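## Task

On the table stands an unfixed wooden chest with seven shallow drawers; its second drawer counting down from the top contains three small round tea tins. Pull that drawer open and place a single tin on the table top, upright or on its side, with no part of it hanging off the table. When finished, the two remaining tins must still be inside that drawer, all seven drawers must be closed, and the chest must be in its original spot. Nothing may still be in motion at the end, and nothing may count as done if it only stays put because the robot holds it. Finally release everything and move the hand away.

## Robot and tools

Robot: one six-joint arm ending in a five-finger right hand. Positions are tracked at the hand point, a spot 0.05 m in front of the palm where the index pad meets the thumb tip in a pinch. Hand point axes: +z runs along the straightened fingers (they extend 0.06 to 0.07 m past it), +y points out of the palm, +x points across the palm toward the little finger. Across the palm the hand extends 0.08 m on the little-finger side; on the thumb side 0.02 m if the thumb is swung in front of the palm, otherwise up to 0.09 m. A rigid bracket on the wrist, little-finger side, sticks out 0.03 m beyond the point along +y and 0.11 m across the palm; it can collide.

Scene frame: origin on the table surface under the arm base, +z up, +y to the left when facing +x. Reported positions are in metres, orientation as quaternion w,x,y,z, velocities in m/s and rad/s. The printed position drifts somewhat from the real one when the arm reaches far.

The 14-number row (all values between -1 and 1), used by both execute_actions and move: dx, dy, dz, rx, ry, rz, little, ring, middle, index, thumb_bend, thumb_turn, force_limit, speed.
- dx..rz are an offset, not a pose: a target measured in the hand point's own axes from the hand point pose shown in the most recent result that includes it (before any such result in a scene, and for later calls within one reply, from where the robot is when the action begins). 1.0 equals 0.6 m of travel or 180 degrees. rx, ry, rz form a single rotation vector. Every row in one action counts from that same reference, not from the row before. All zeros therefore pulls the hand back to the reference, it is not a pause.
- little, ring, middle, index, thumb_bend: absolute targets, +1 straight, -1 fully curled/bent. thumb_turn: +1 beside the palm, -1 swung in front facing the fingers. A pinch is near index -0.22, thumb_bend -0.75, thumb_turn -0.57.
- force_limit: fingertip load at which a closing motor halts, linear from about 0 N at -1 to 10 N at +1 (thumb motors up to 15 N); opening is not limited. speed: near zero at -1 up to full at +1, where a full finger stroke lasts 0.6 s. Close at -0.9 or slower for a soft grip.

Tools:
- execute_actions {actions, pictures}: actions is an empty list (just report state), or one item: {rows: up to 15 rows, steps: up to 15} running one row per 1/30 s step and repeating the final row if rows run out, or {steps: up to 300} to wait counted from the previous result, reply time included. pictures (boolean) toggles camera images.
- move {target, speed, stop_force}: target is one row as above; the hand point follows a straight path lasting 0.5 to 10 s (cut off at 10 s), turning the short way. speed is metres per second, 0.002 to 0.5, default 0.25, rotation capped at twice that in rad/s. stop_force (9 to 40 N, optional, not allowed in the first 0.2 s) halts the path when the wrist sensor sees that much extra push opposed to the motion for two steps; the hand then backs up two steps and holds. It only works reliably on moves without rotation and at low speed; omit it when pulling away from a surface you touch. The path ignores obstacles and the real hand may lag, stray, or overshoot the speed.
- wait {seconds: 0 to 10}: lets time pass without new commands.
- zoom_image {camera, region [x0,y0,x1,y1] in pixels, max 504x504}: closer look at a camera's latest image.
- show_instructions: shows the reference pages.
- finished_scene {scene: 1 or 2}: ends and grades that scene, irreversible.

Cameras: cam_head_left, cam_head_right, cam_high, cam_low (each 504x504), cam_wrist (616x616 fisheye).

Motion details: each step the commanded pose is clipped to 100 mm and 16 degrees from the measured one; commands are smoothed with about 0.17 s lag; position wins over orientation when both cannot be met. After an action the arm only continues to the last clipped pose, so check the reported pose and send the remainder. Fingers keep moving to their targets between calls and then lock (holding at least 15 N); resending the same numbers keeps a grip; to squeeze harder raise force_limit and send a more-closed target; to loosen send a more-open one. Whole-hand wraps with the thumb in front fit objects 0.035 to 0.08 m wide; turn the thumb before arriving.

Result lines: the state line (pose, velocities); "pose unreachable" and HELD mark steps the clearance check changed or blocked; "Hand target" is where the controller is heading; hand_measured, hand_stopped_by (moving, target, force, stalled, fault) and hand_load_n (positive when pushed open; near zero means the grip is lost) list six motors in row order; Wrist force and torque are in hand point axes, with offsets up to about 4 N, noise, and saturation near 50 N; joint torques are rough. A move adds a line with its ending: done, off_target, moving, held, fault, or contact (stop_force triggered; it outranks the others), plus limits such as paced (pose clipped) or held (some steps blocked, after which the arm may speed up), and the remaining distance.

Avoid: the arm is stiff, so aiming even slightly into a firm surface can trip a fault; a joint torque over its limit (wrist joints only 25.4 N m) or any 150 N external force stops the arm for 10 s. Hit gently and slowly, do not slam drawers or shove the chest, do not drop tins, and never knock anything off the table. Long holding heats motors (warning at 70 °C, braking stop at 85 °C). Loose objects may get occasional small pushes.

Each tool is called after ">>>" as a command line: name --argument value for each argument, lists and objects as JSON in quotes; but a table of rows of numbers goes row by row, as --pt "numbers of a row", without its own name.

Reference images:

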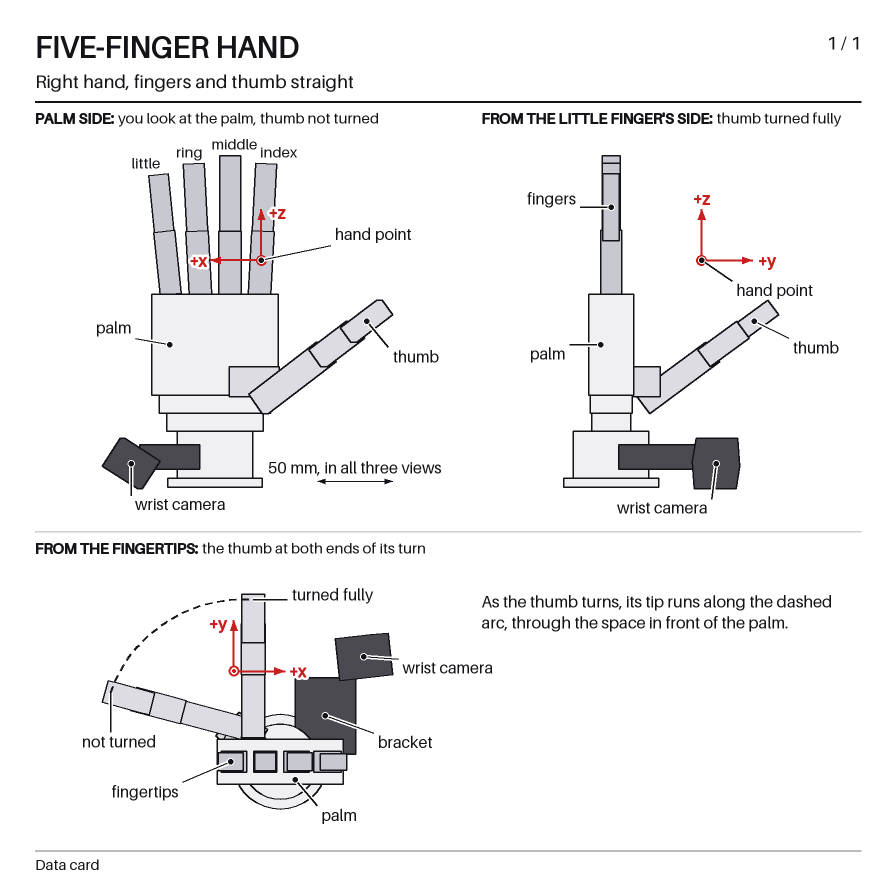

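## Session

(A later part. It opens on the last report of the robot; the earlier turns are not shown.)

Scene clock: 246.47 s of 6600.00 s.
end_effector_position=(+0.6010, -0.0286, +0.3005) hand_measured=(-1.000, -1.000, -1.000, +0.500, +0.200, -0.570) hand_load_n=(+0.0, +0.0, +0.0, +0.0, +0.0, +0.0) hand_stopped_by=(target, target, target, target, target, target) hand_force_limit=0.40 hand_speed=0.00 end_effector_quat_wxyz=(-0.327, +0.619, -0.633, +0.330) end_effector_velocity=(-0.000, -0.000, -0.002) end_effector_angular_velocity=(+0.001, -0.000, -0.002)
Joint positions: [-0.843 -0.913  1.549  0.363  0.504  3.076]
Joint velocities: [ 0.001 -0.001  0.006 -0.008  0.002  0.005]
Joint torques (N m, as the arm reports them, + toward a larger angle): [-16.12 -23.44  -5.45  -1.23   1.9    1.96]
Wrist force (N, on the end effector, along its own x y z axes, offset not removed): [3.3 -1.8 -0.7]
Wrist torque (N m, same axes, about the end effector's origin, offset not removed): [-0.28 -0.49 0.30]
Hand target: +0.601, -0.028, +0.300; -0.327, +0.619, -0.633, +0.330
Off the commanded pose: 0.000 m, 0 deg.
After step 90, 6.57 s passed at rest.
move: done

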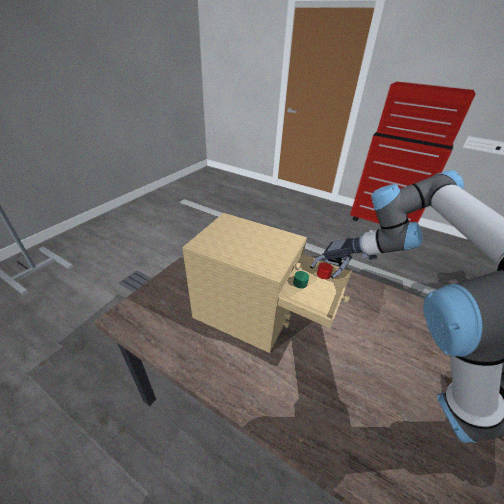

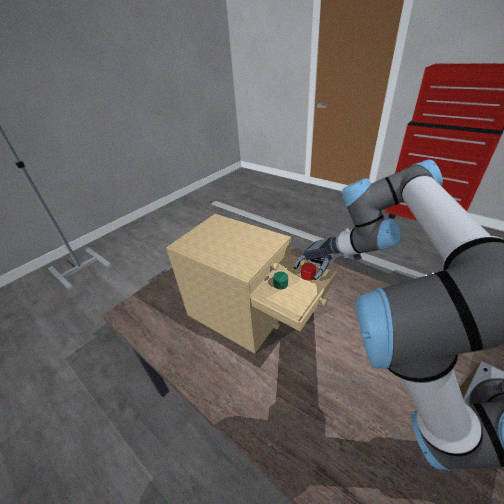

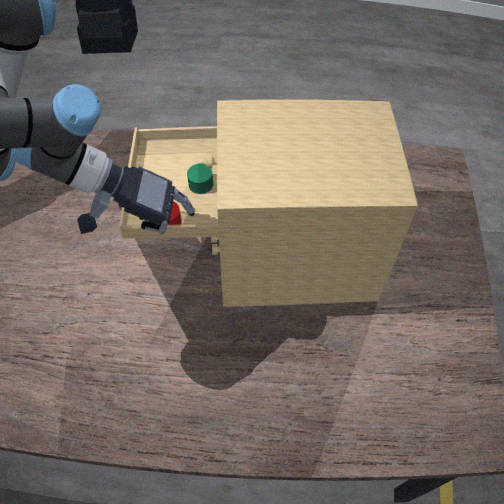

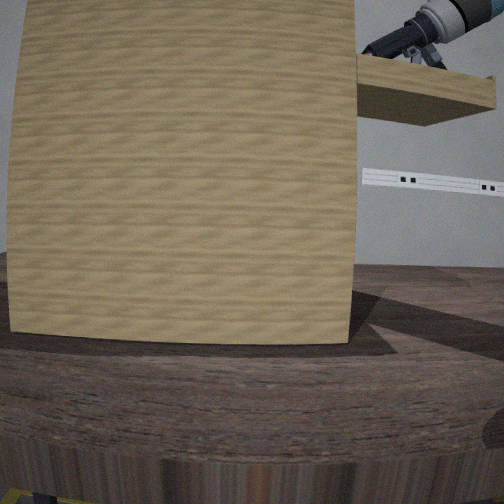

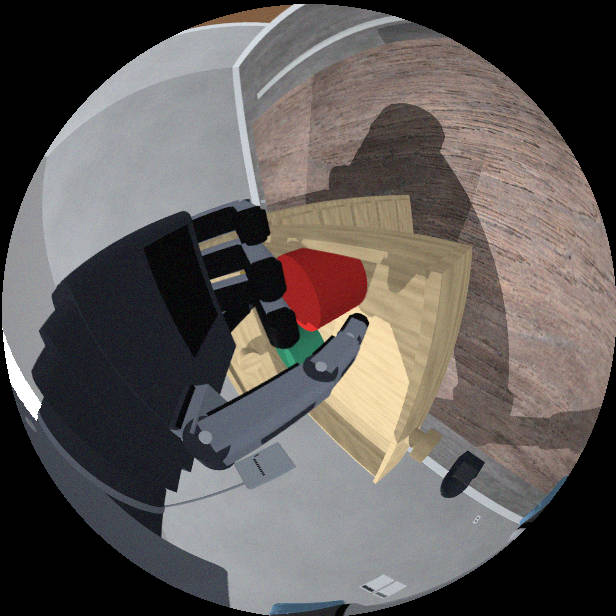

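>>> move --target '[0,0,0,0,0,0,-1,-1,-1,0.5,0.2,-0.8,0.4,-0.7]'

>>> move --target '[0,0,0,0,0,0,-1,-1,-1,-0.3,-0.6,-0.8,0.3,-0.85]'

>>> zoom_image --camera "cam_head_left" --region '[260,200,400,340]'

Scene clock: 253.07 s of 6600.00 s.
end_effector_position=(+0.6010, -0.0285, +0.3004) hand_measured=(-1.000, -1.000, -1.000, +0.500, +0.200, -0.800) hand_load_n=(+0.0, +0.0, +0.0, +0.0, +0.0, +0.0) hand_stopped_by=(target, target, target, target, target, target) hand_force_limit=0.40 hand_speed=-0.70 end_effector_quat_wxyz=(-0.327, +0.619, -0.633, +0.330) end_effector_velocity=(-0.000, -0.001, +0.001) end_effector_angular_velocity=(-0.000, -0.001, -0.001)
Joint positions: [-0.843 -0.913  1.549  0.363  0.504  3.076]
Joint velocities: [-0.002  0.001 -0.    -0.    -0.    -0.   ]
Joint torques (N m, as the arm reports them, + toward a larger angle): [-45.75 -11.95 -32.96   1.65  -1.91  -2.04]
Wrist force (N, on the end effector, along its own x y z axes, offset not removed): [0.1 0.2 -1.6]
Wrist torque (N m, same axes, about the end effector's origin, offset not removed): [0.40 0.18 -0.06]
Hand target: +0.601, -0.029, +0.301; -0.327, +0.619, -0.633, +0.330
Off the commanded pose: 0.000 m, 0 deg.
After step 90, 2.80 s passed at rest.
move: done

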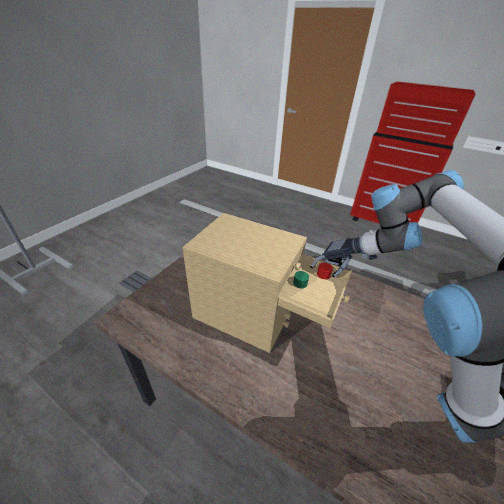

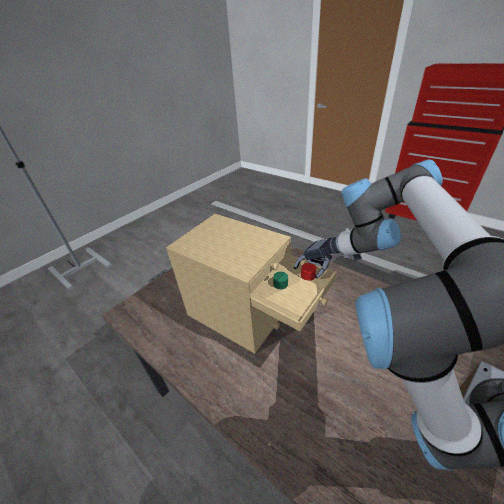

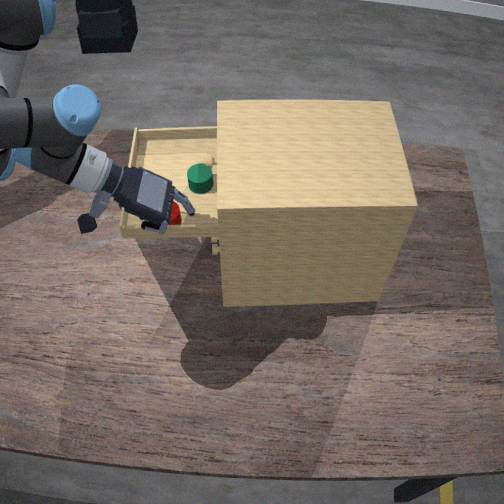

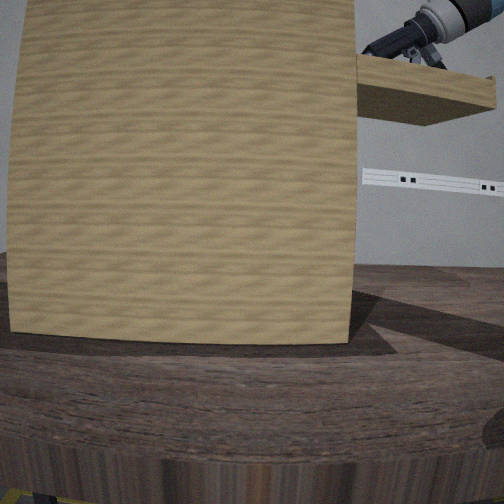

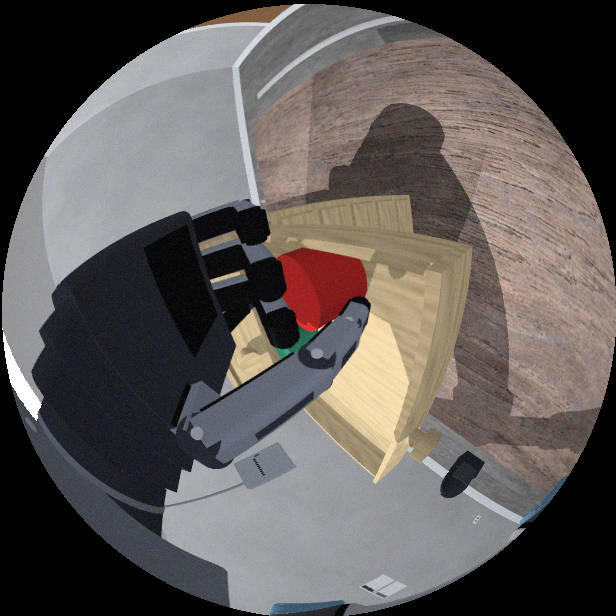

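Scene clock: 254.60 s of 6600.00 s.
end_effector_position=(+0.6010, -0.0285, +0.3004) hand_measured=(-1.000, -1.000, -1.000, +0.238, +0.022, -0.800) hand_load_n=(+0.0, +0.0, -0.5, +10.0, +9.0, +0.0) hand_stopped_by=(target, target, target, force, force, target) hand_force_limit=0.30 hand_speed=-0.85 end_effector_quat_wxyz=(-0.327, +0.619, -0.633, +0.330) end_effector_velocity=(+0.001, +0.001, +0.000) end_effector_angular_velocity=(-0.003, -0.001, +0.003)
Joint positions: [-0.843 -0.913  1.549  0.363  0.504  3.076]
Joint velocities: [ 0.002 -0.002 -0.001 -0.001 -0.    -0.   ]
Joint torques (N m, as the arm reports them, + toward a larger angle): [-40.52 -14.34 -31.93   1.1   -1.78  -1.91]
Wrist force (N, on the end effector, along its own x y z axes, offset not removed): [-0.7 -0.1 -1.7]
Wrist torque (N m, same axes, about the end effector's origin, offset not removed): [0.21 0.24 -0.16]
Hand target: +0.601, -0.028, +0.300; -0.327, +0.619, -0.633, +0.330
Off the commanded pose: 0.000 m, 0 deg.
move: done

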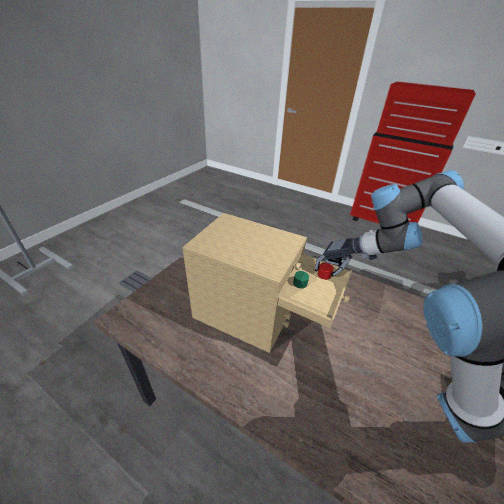

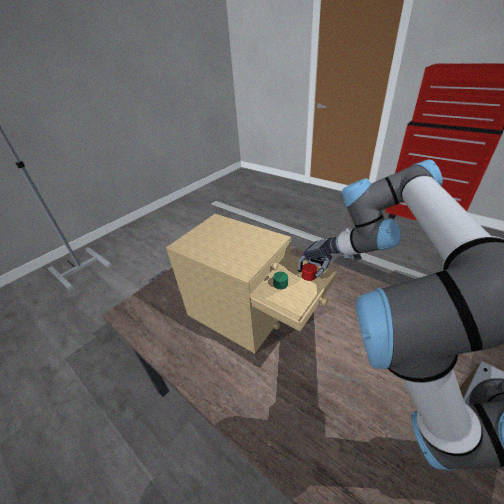

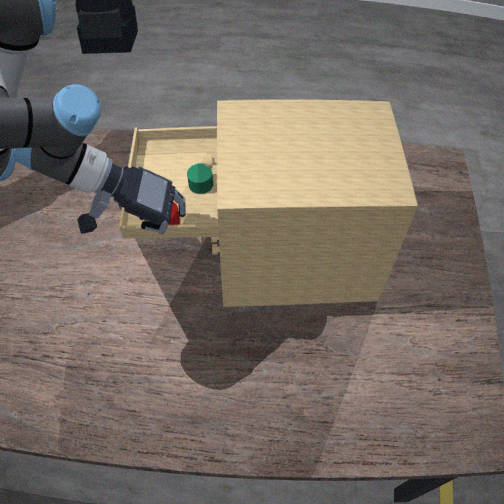

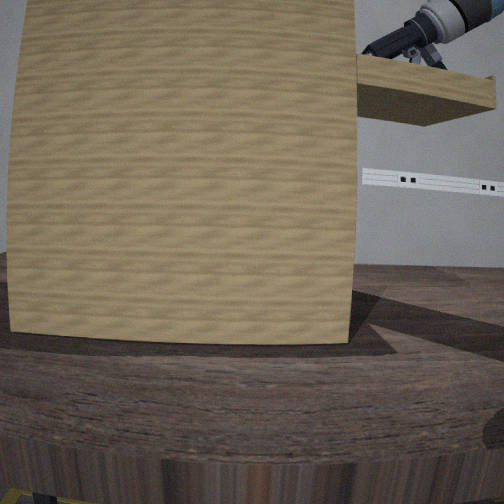

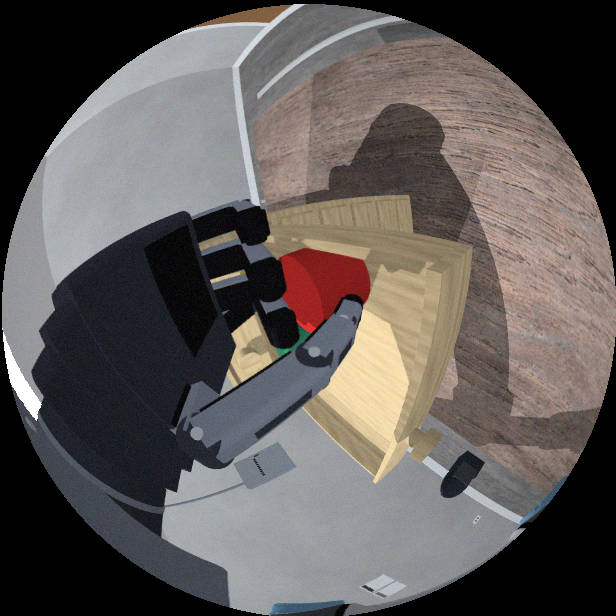

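Region (260, 200, 400, 340) of cam_head_left's 504x504 image, scaled by 3.600, with more detail than that image has.

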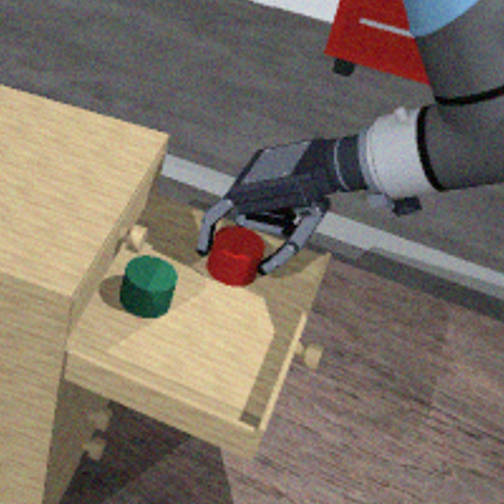

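Gripped. Lift 7 cm, then move to -Y.

>>> move --target '[0,-0.096,-0.066,0,0,0,-1,-1,-1,-0.3,-0.6,-0.8,0.3,-0.85]' --speed 0.04

>>> move --target '[0.3,0.05,-0.07,0,0,0,-1,-1,-1,-0.3,-0.6,-0.8,0.3,-0.85]' --speed 0.08

>>> move --target '[0,0.41,0.285,0,0,0,-1,-1,-1,-0.3,-0.6,-0.8,0.3,-0.85]' --speed 0.08

Scene clock: 263.43 s of 6600.00 s.
end_effector_position=(+0.6012, -0.0287, +0.3701) hand_measured=(-1.000, -1.000, -1.000, +0.238, +0.022, -0.800) hand_load_n=(+0.0, +0.0, -0.5, +10.0, +9.5, +0.0) hand_stopped_by=(target, target, target, force, force, target) hand_force_limit=0.30 hand_speed=-0.85 end_effector_quat_wxyz=(-0.327, +0.619, -0.633, +0.330) end_effector_velocity=(+0.000, +0.000, +0.002) end_effector_angular_velocity=(-0.000, +0.001, +0.001)
Joint positions: [-0.905 -0.898  1.398  0.601  0.472  2.961]
Joint velocities: [-0.001  0.002 -0.006  0.009 -0.001 -0.005]
Joint torques (N m, as the arm reports them, + toward a larger angle): [-47.25 -11.06 -34.99   1.82  -2.1   -1.99]
Wrist force (N, on the end effector, along its own x y z axes, offset not removed): [0.9 -0.9 0.6]
Wrist torque (N m, same axes, about the end effector's origin, offset not removed): [-0.04 0.03 -0.02]
Hand target: +0.601, -0.029, +0.370; -0.327, +0.619, -0.633, +0.330
Off the commanded pose: 0.000 m, 0 deg.
After step 90, 3.73 s passed at rest.
move: done

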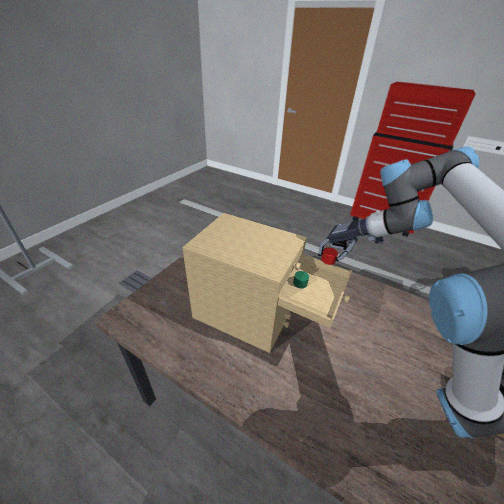

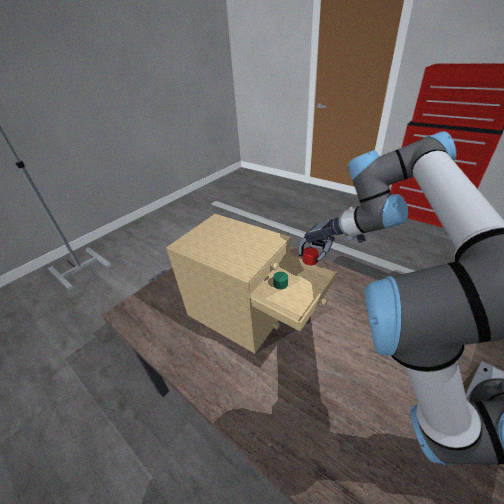

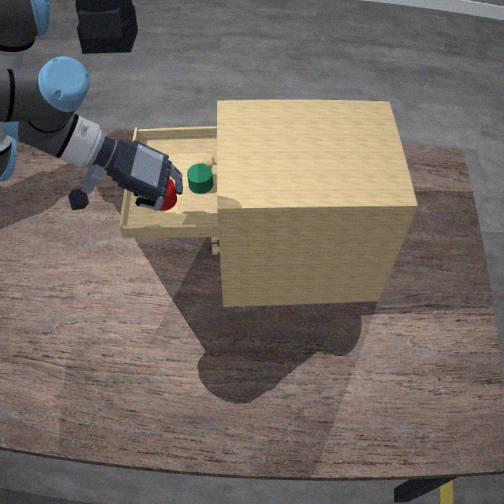

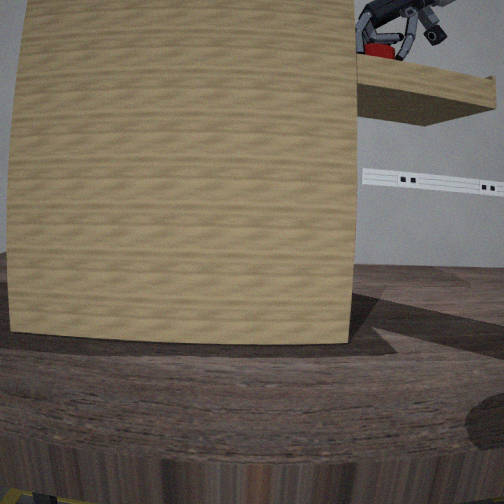

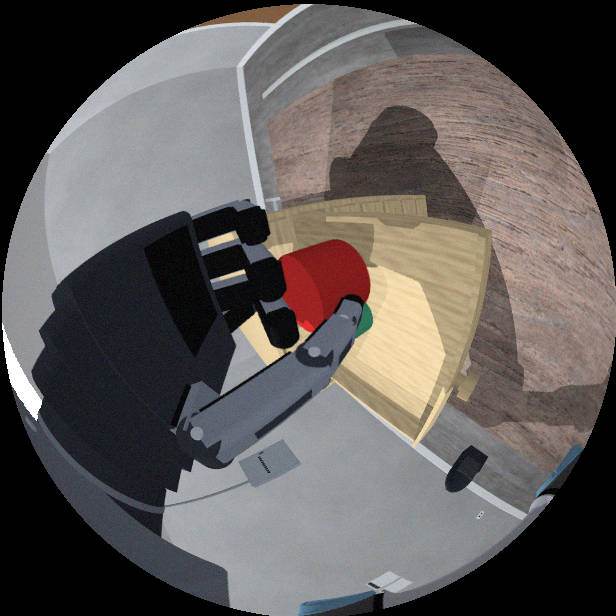

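Scene clock: 266.23 s of 6600.00 s.
end_effector_position=(+0.5463, -0.2074, +0.3687) hand_measured=(-1.000, -1.000, -1.000, +0.238, +0.022, -0.800) hand_load_n=(+0.0, +0.0, -0.5, +10.0, +9.5, +0.0) hand_stopped_by=(target, target, target, force, force, target) hand_force_limit=0.30 hand_speed=-0.85 end_effector_quat_wxyz=(-0.327, +0.619, -0.633, +0.330) end_effector_velocity=(-0.001, -0.003, +0.001) end_effector_angular_velocity=(-0.002, -0.000, +0.001)
Joint positions: [-1.112 -0.544  1.211  0.857  0.418  2.494]
Joint velocities: [-0.003  0.005 -0.006  0.006  0.    -0.008]
Joint torques (N m, as the arm reports them, + toward a larger angle): [-43.44 -23.11 -34.06   3.02  -2.62  -1.95]
Wrist force (N, on the end effector, along its own x y z axes, offset not removed): [1.5 1.6 0.6]
Wrist torque (N m, same axes, about the end effector's origin, offset not removed): [0.30 -0.15 -0.03]
Hand target: +0.546, -0.208, +0.369; -0.327, +0.619, -0.633, +0.330
Off the commanded pose: 0.001 m, 0 deg.
move: done

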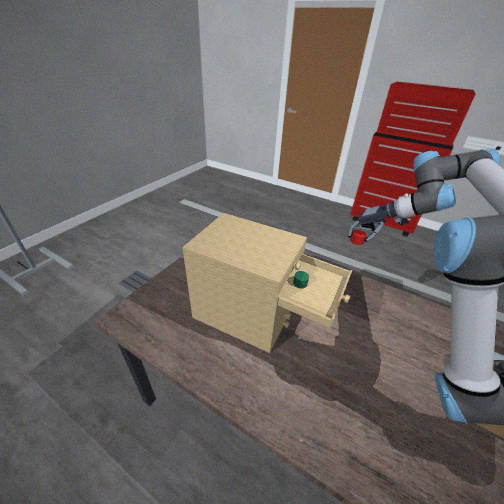

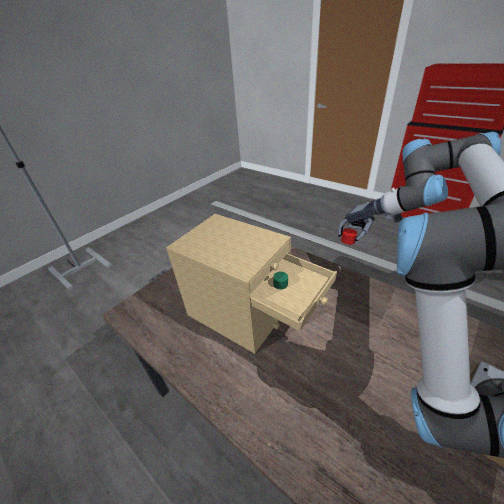

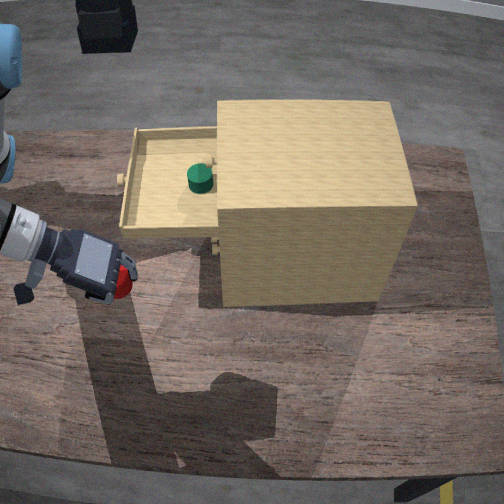

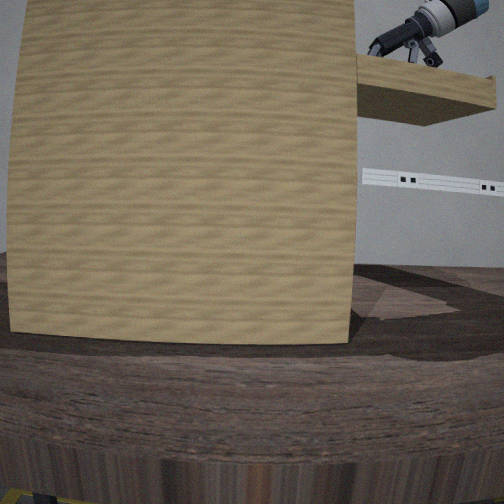

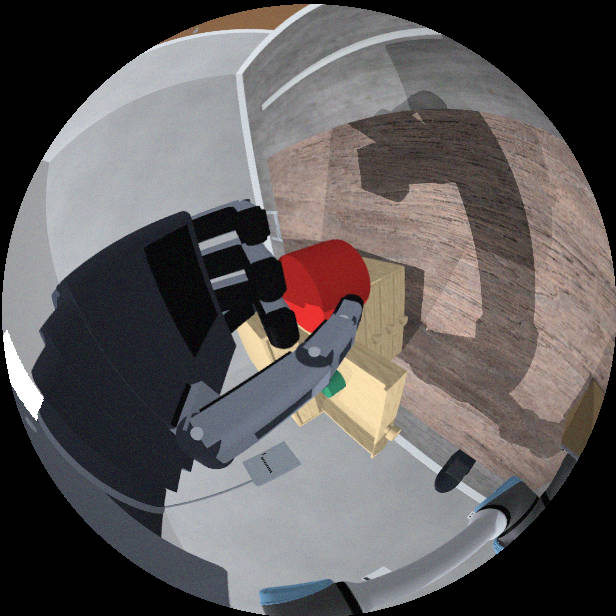

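Scene clock: 270.43 s of 6600.00 s.
end_effector_position=(+0.5470, -0.2061, +0.0692) hand_measured=(-1.000, -1.000, -1.000, +0.238, +0.022, -0.800) hand_load_n=(+0.0, +0.0, -0.5, +10.0, +9.5, +0.0) hand_stopped_by=(target, target, target, force, force, target) hand_force_limit=0.30 hand_speed=-0.85 end_effector_quat_wxyz=(-0.327, +0.619, -0.633, +0.330) end_effector_velocity=(+0.001, +0.000, -0.002) end_effector_angular_velocity=(-0.002, -0.001, +0.001)
Joint positions: [-0.878 -0.432  1.666 -0.178  0.485  3.012]
Joint velocities: [ 0.003 -0.     0.002 -0.011  0.002  0.007]
Joint torques (N m, as the arm reports them, + toward a larger angle): [-15.51 -25.35  -1.79  -1.43   1.56   2.09]
Wrist force (N, on the end effector, along its own x y z axes, offset not removed): [2.6 -1.5 -2.5]
Wrist torque (N m, same axes, about the end effector's origin, offset not removed): [-0.11 -0.29 0.13]
Hand target: +0.547, -0.206, +0.069; -0.327, +0.619, -0.633, +0.330
Off the commanded pose: 0.001 m, 0 deg.
move: done

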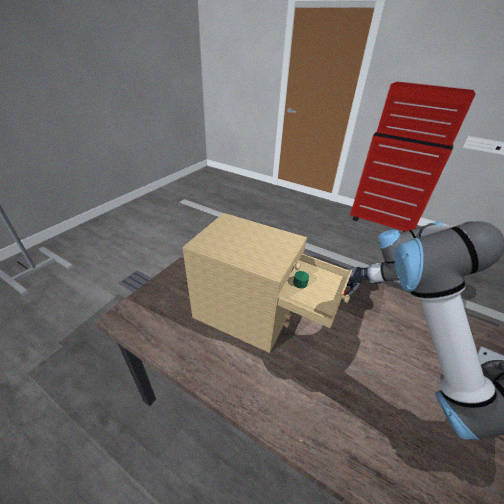

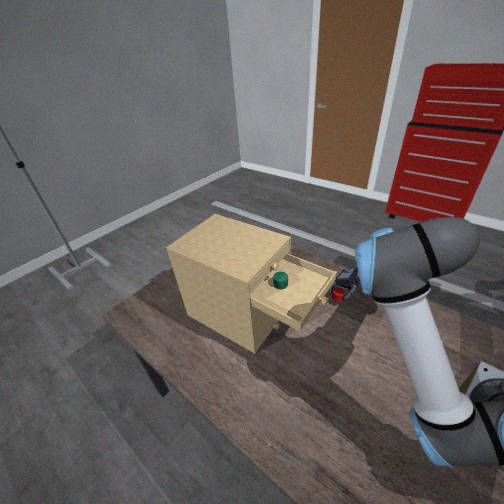

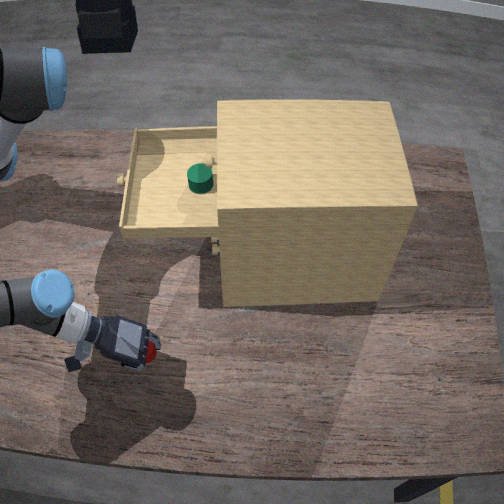

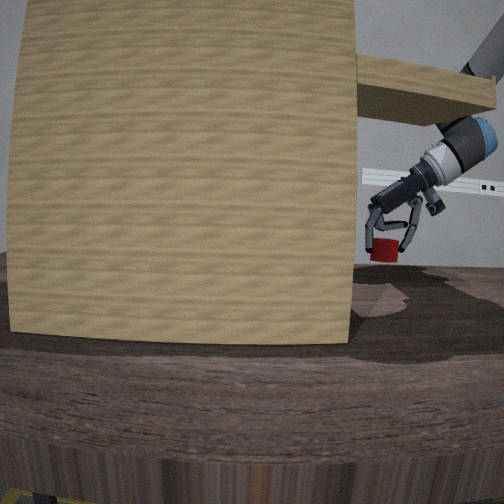

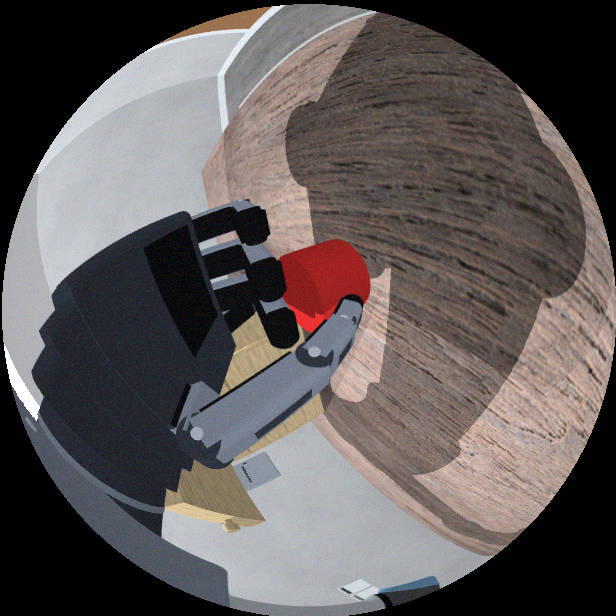

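>>> move --target '[0,0.068,0.047,0,0,0,-1,-1,-1,-0.3,-0.6,-0.8,0.3,-0.85]' --speed 0.008 --stop_force 9

Scene clock: 279.50 s of 6600.00 s.
end_effector_position=(+0.5468, -0.2058, +0.0293) hand_measured=(-1.000, -1.000, -1.000, +0.238, +0.022, -0.800) hand_load_n=(+0.0, +0.0, -0.5, +11.5, +7.5, +0.0) hand_stopped_by=(target, target, target, force, force, target) hand_force_limit=0.30 hand_speed=-0.85 end_effector_quat_wxyz=(-0.327, +0.619, -0.633, +0.329) end_effector_velocity=(-0.001, +0.001, +0.002) end_effector_angular_velocity=(+0.001, +0.001, +0.002)
Joint positions: [-0.834 -0.394  1.695 -0.312  0.508  3.09 ]
Joint velocities: [-0.002 -0.003 -0.     0.008 -0.003 -0.006]
Joint torques (N m, as the arm reports them, + toward a larger angle): [-45.95 -35.87 -26.06   2.52  -2.04  -2.51]
Wrist force (N, on the end effector, along its own x y z axes, offset not removed): [3.3 -6.5 -4.3]
Wrist torque (N m, same axes, about the end effector's origin, offset not removed): [0.36 -0.34 0.13]
Hand target: +0.547, -0.206, +0.030; -0.327, +0.619, -0.633, +0.330
Off the commanded pose: 0.010 m, 0 deg.
After step 90, 0.77 s passed at rest.
move: contact

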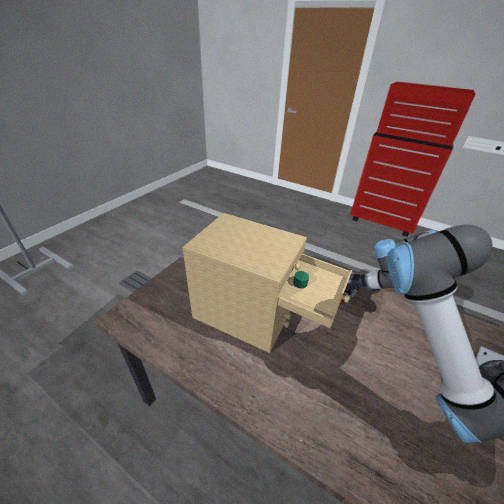

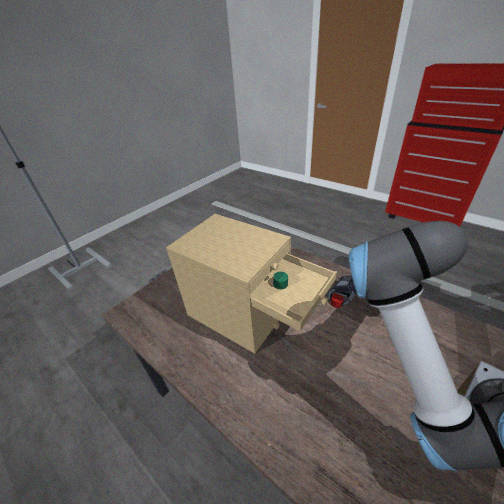

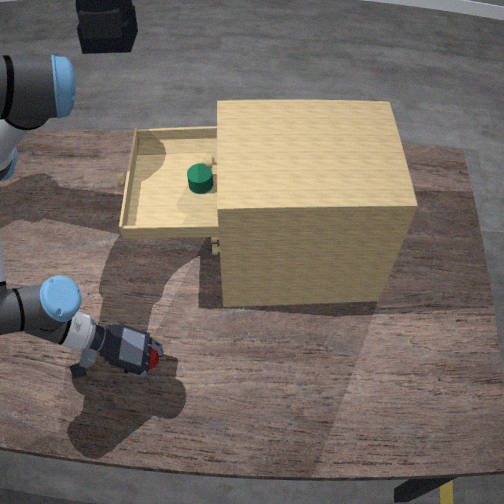

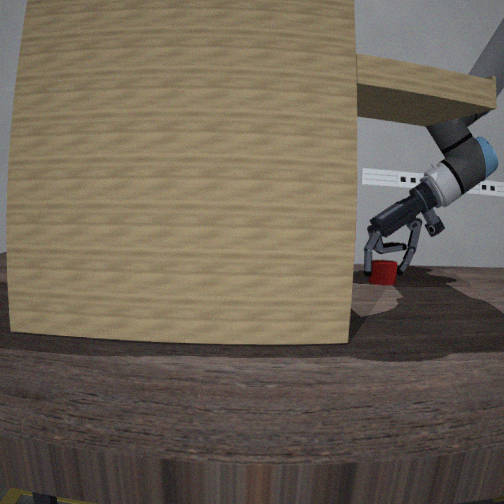

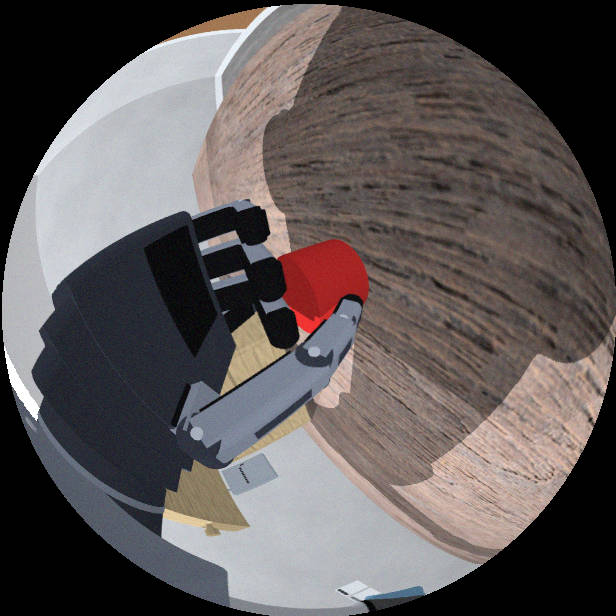

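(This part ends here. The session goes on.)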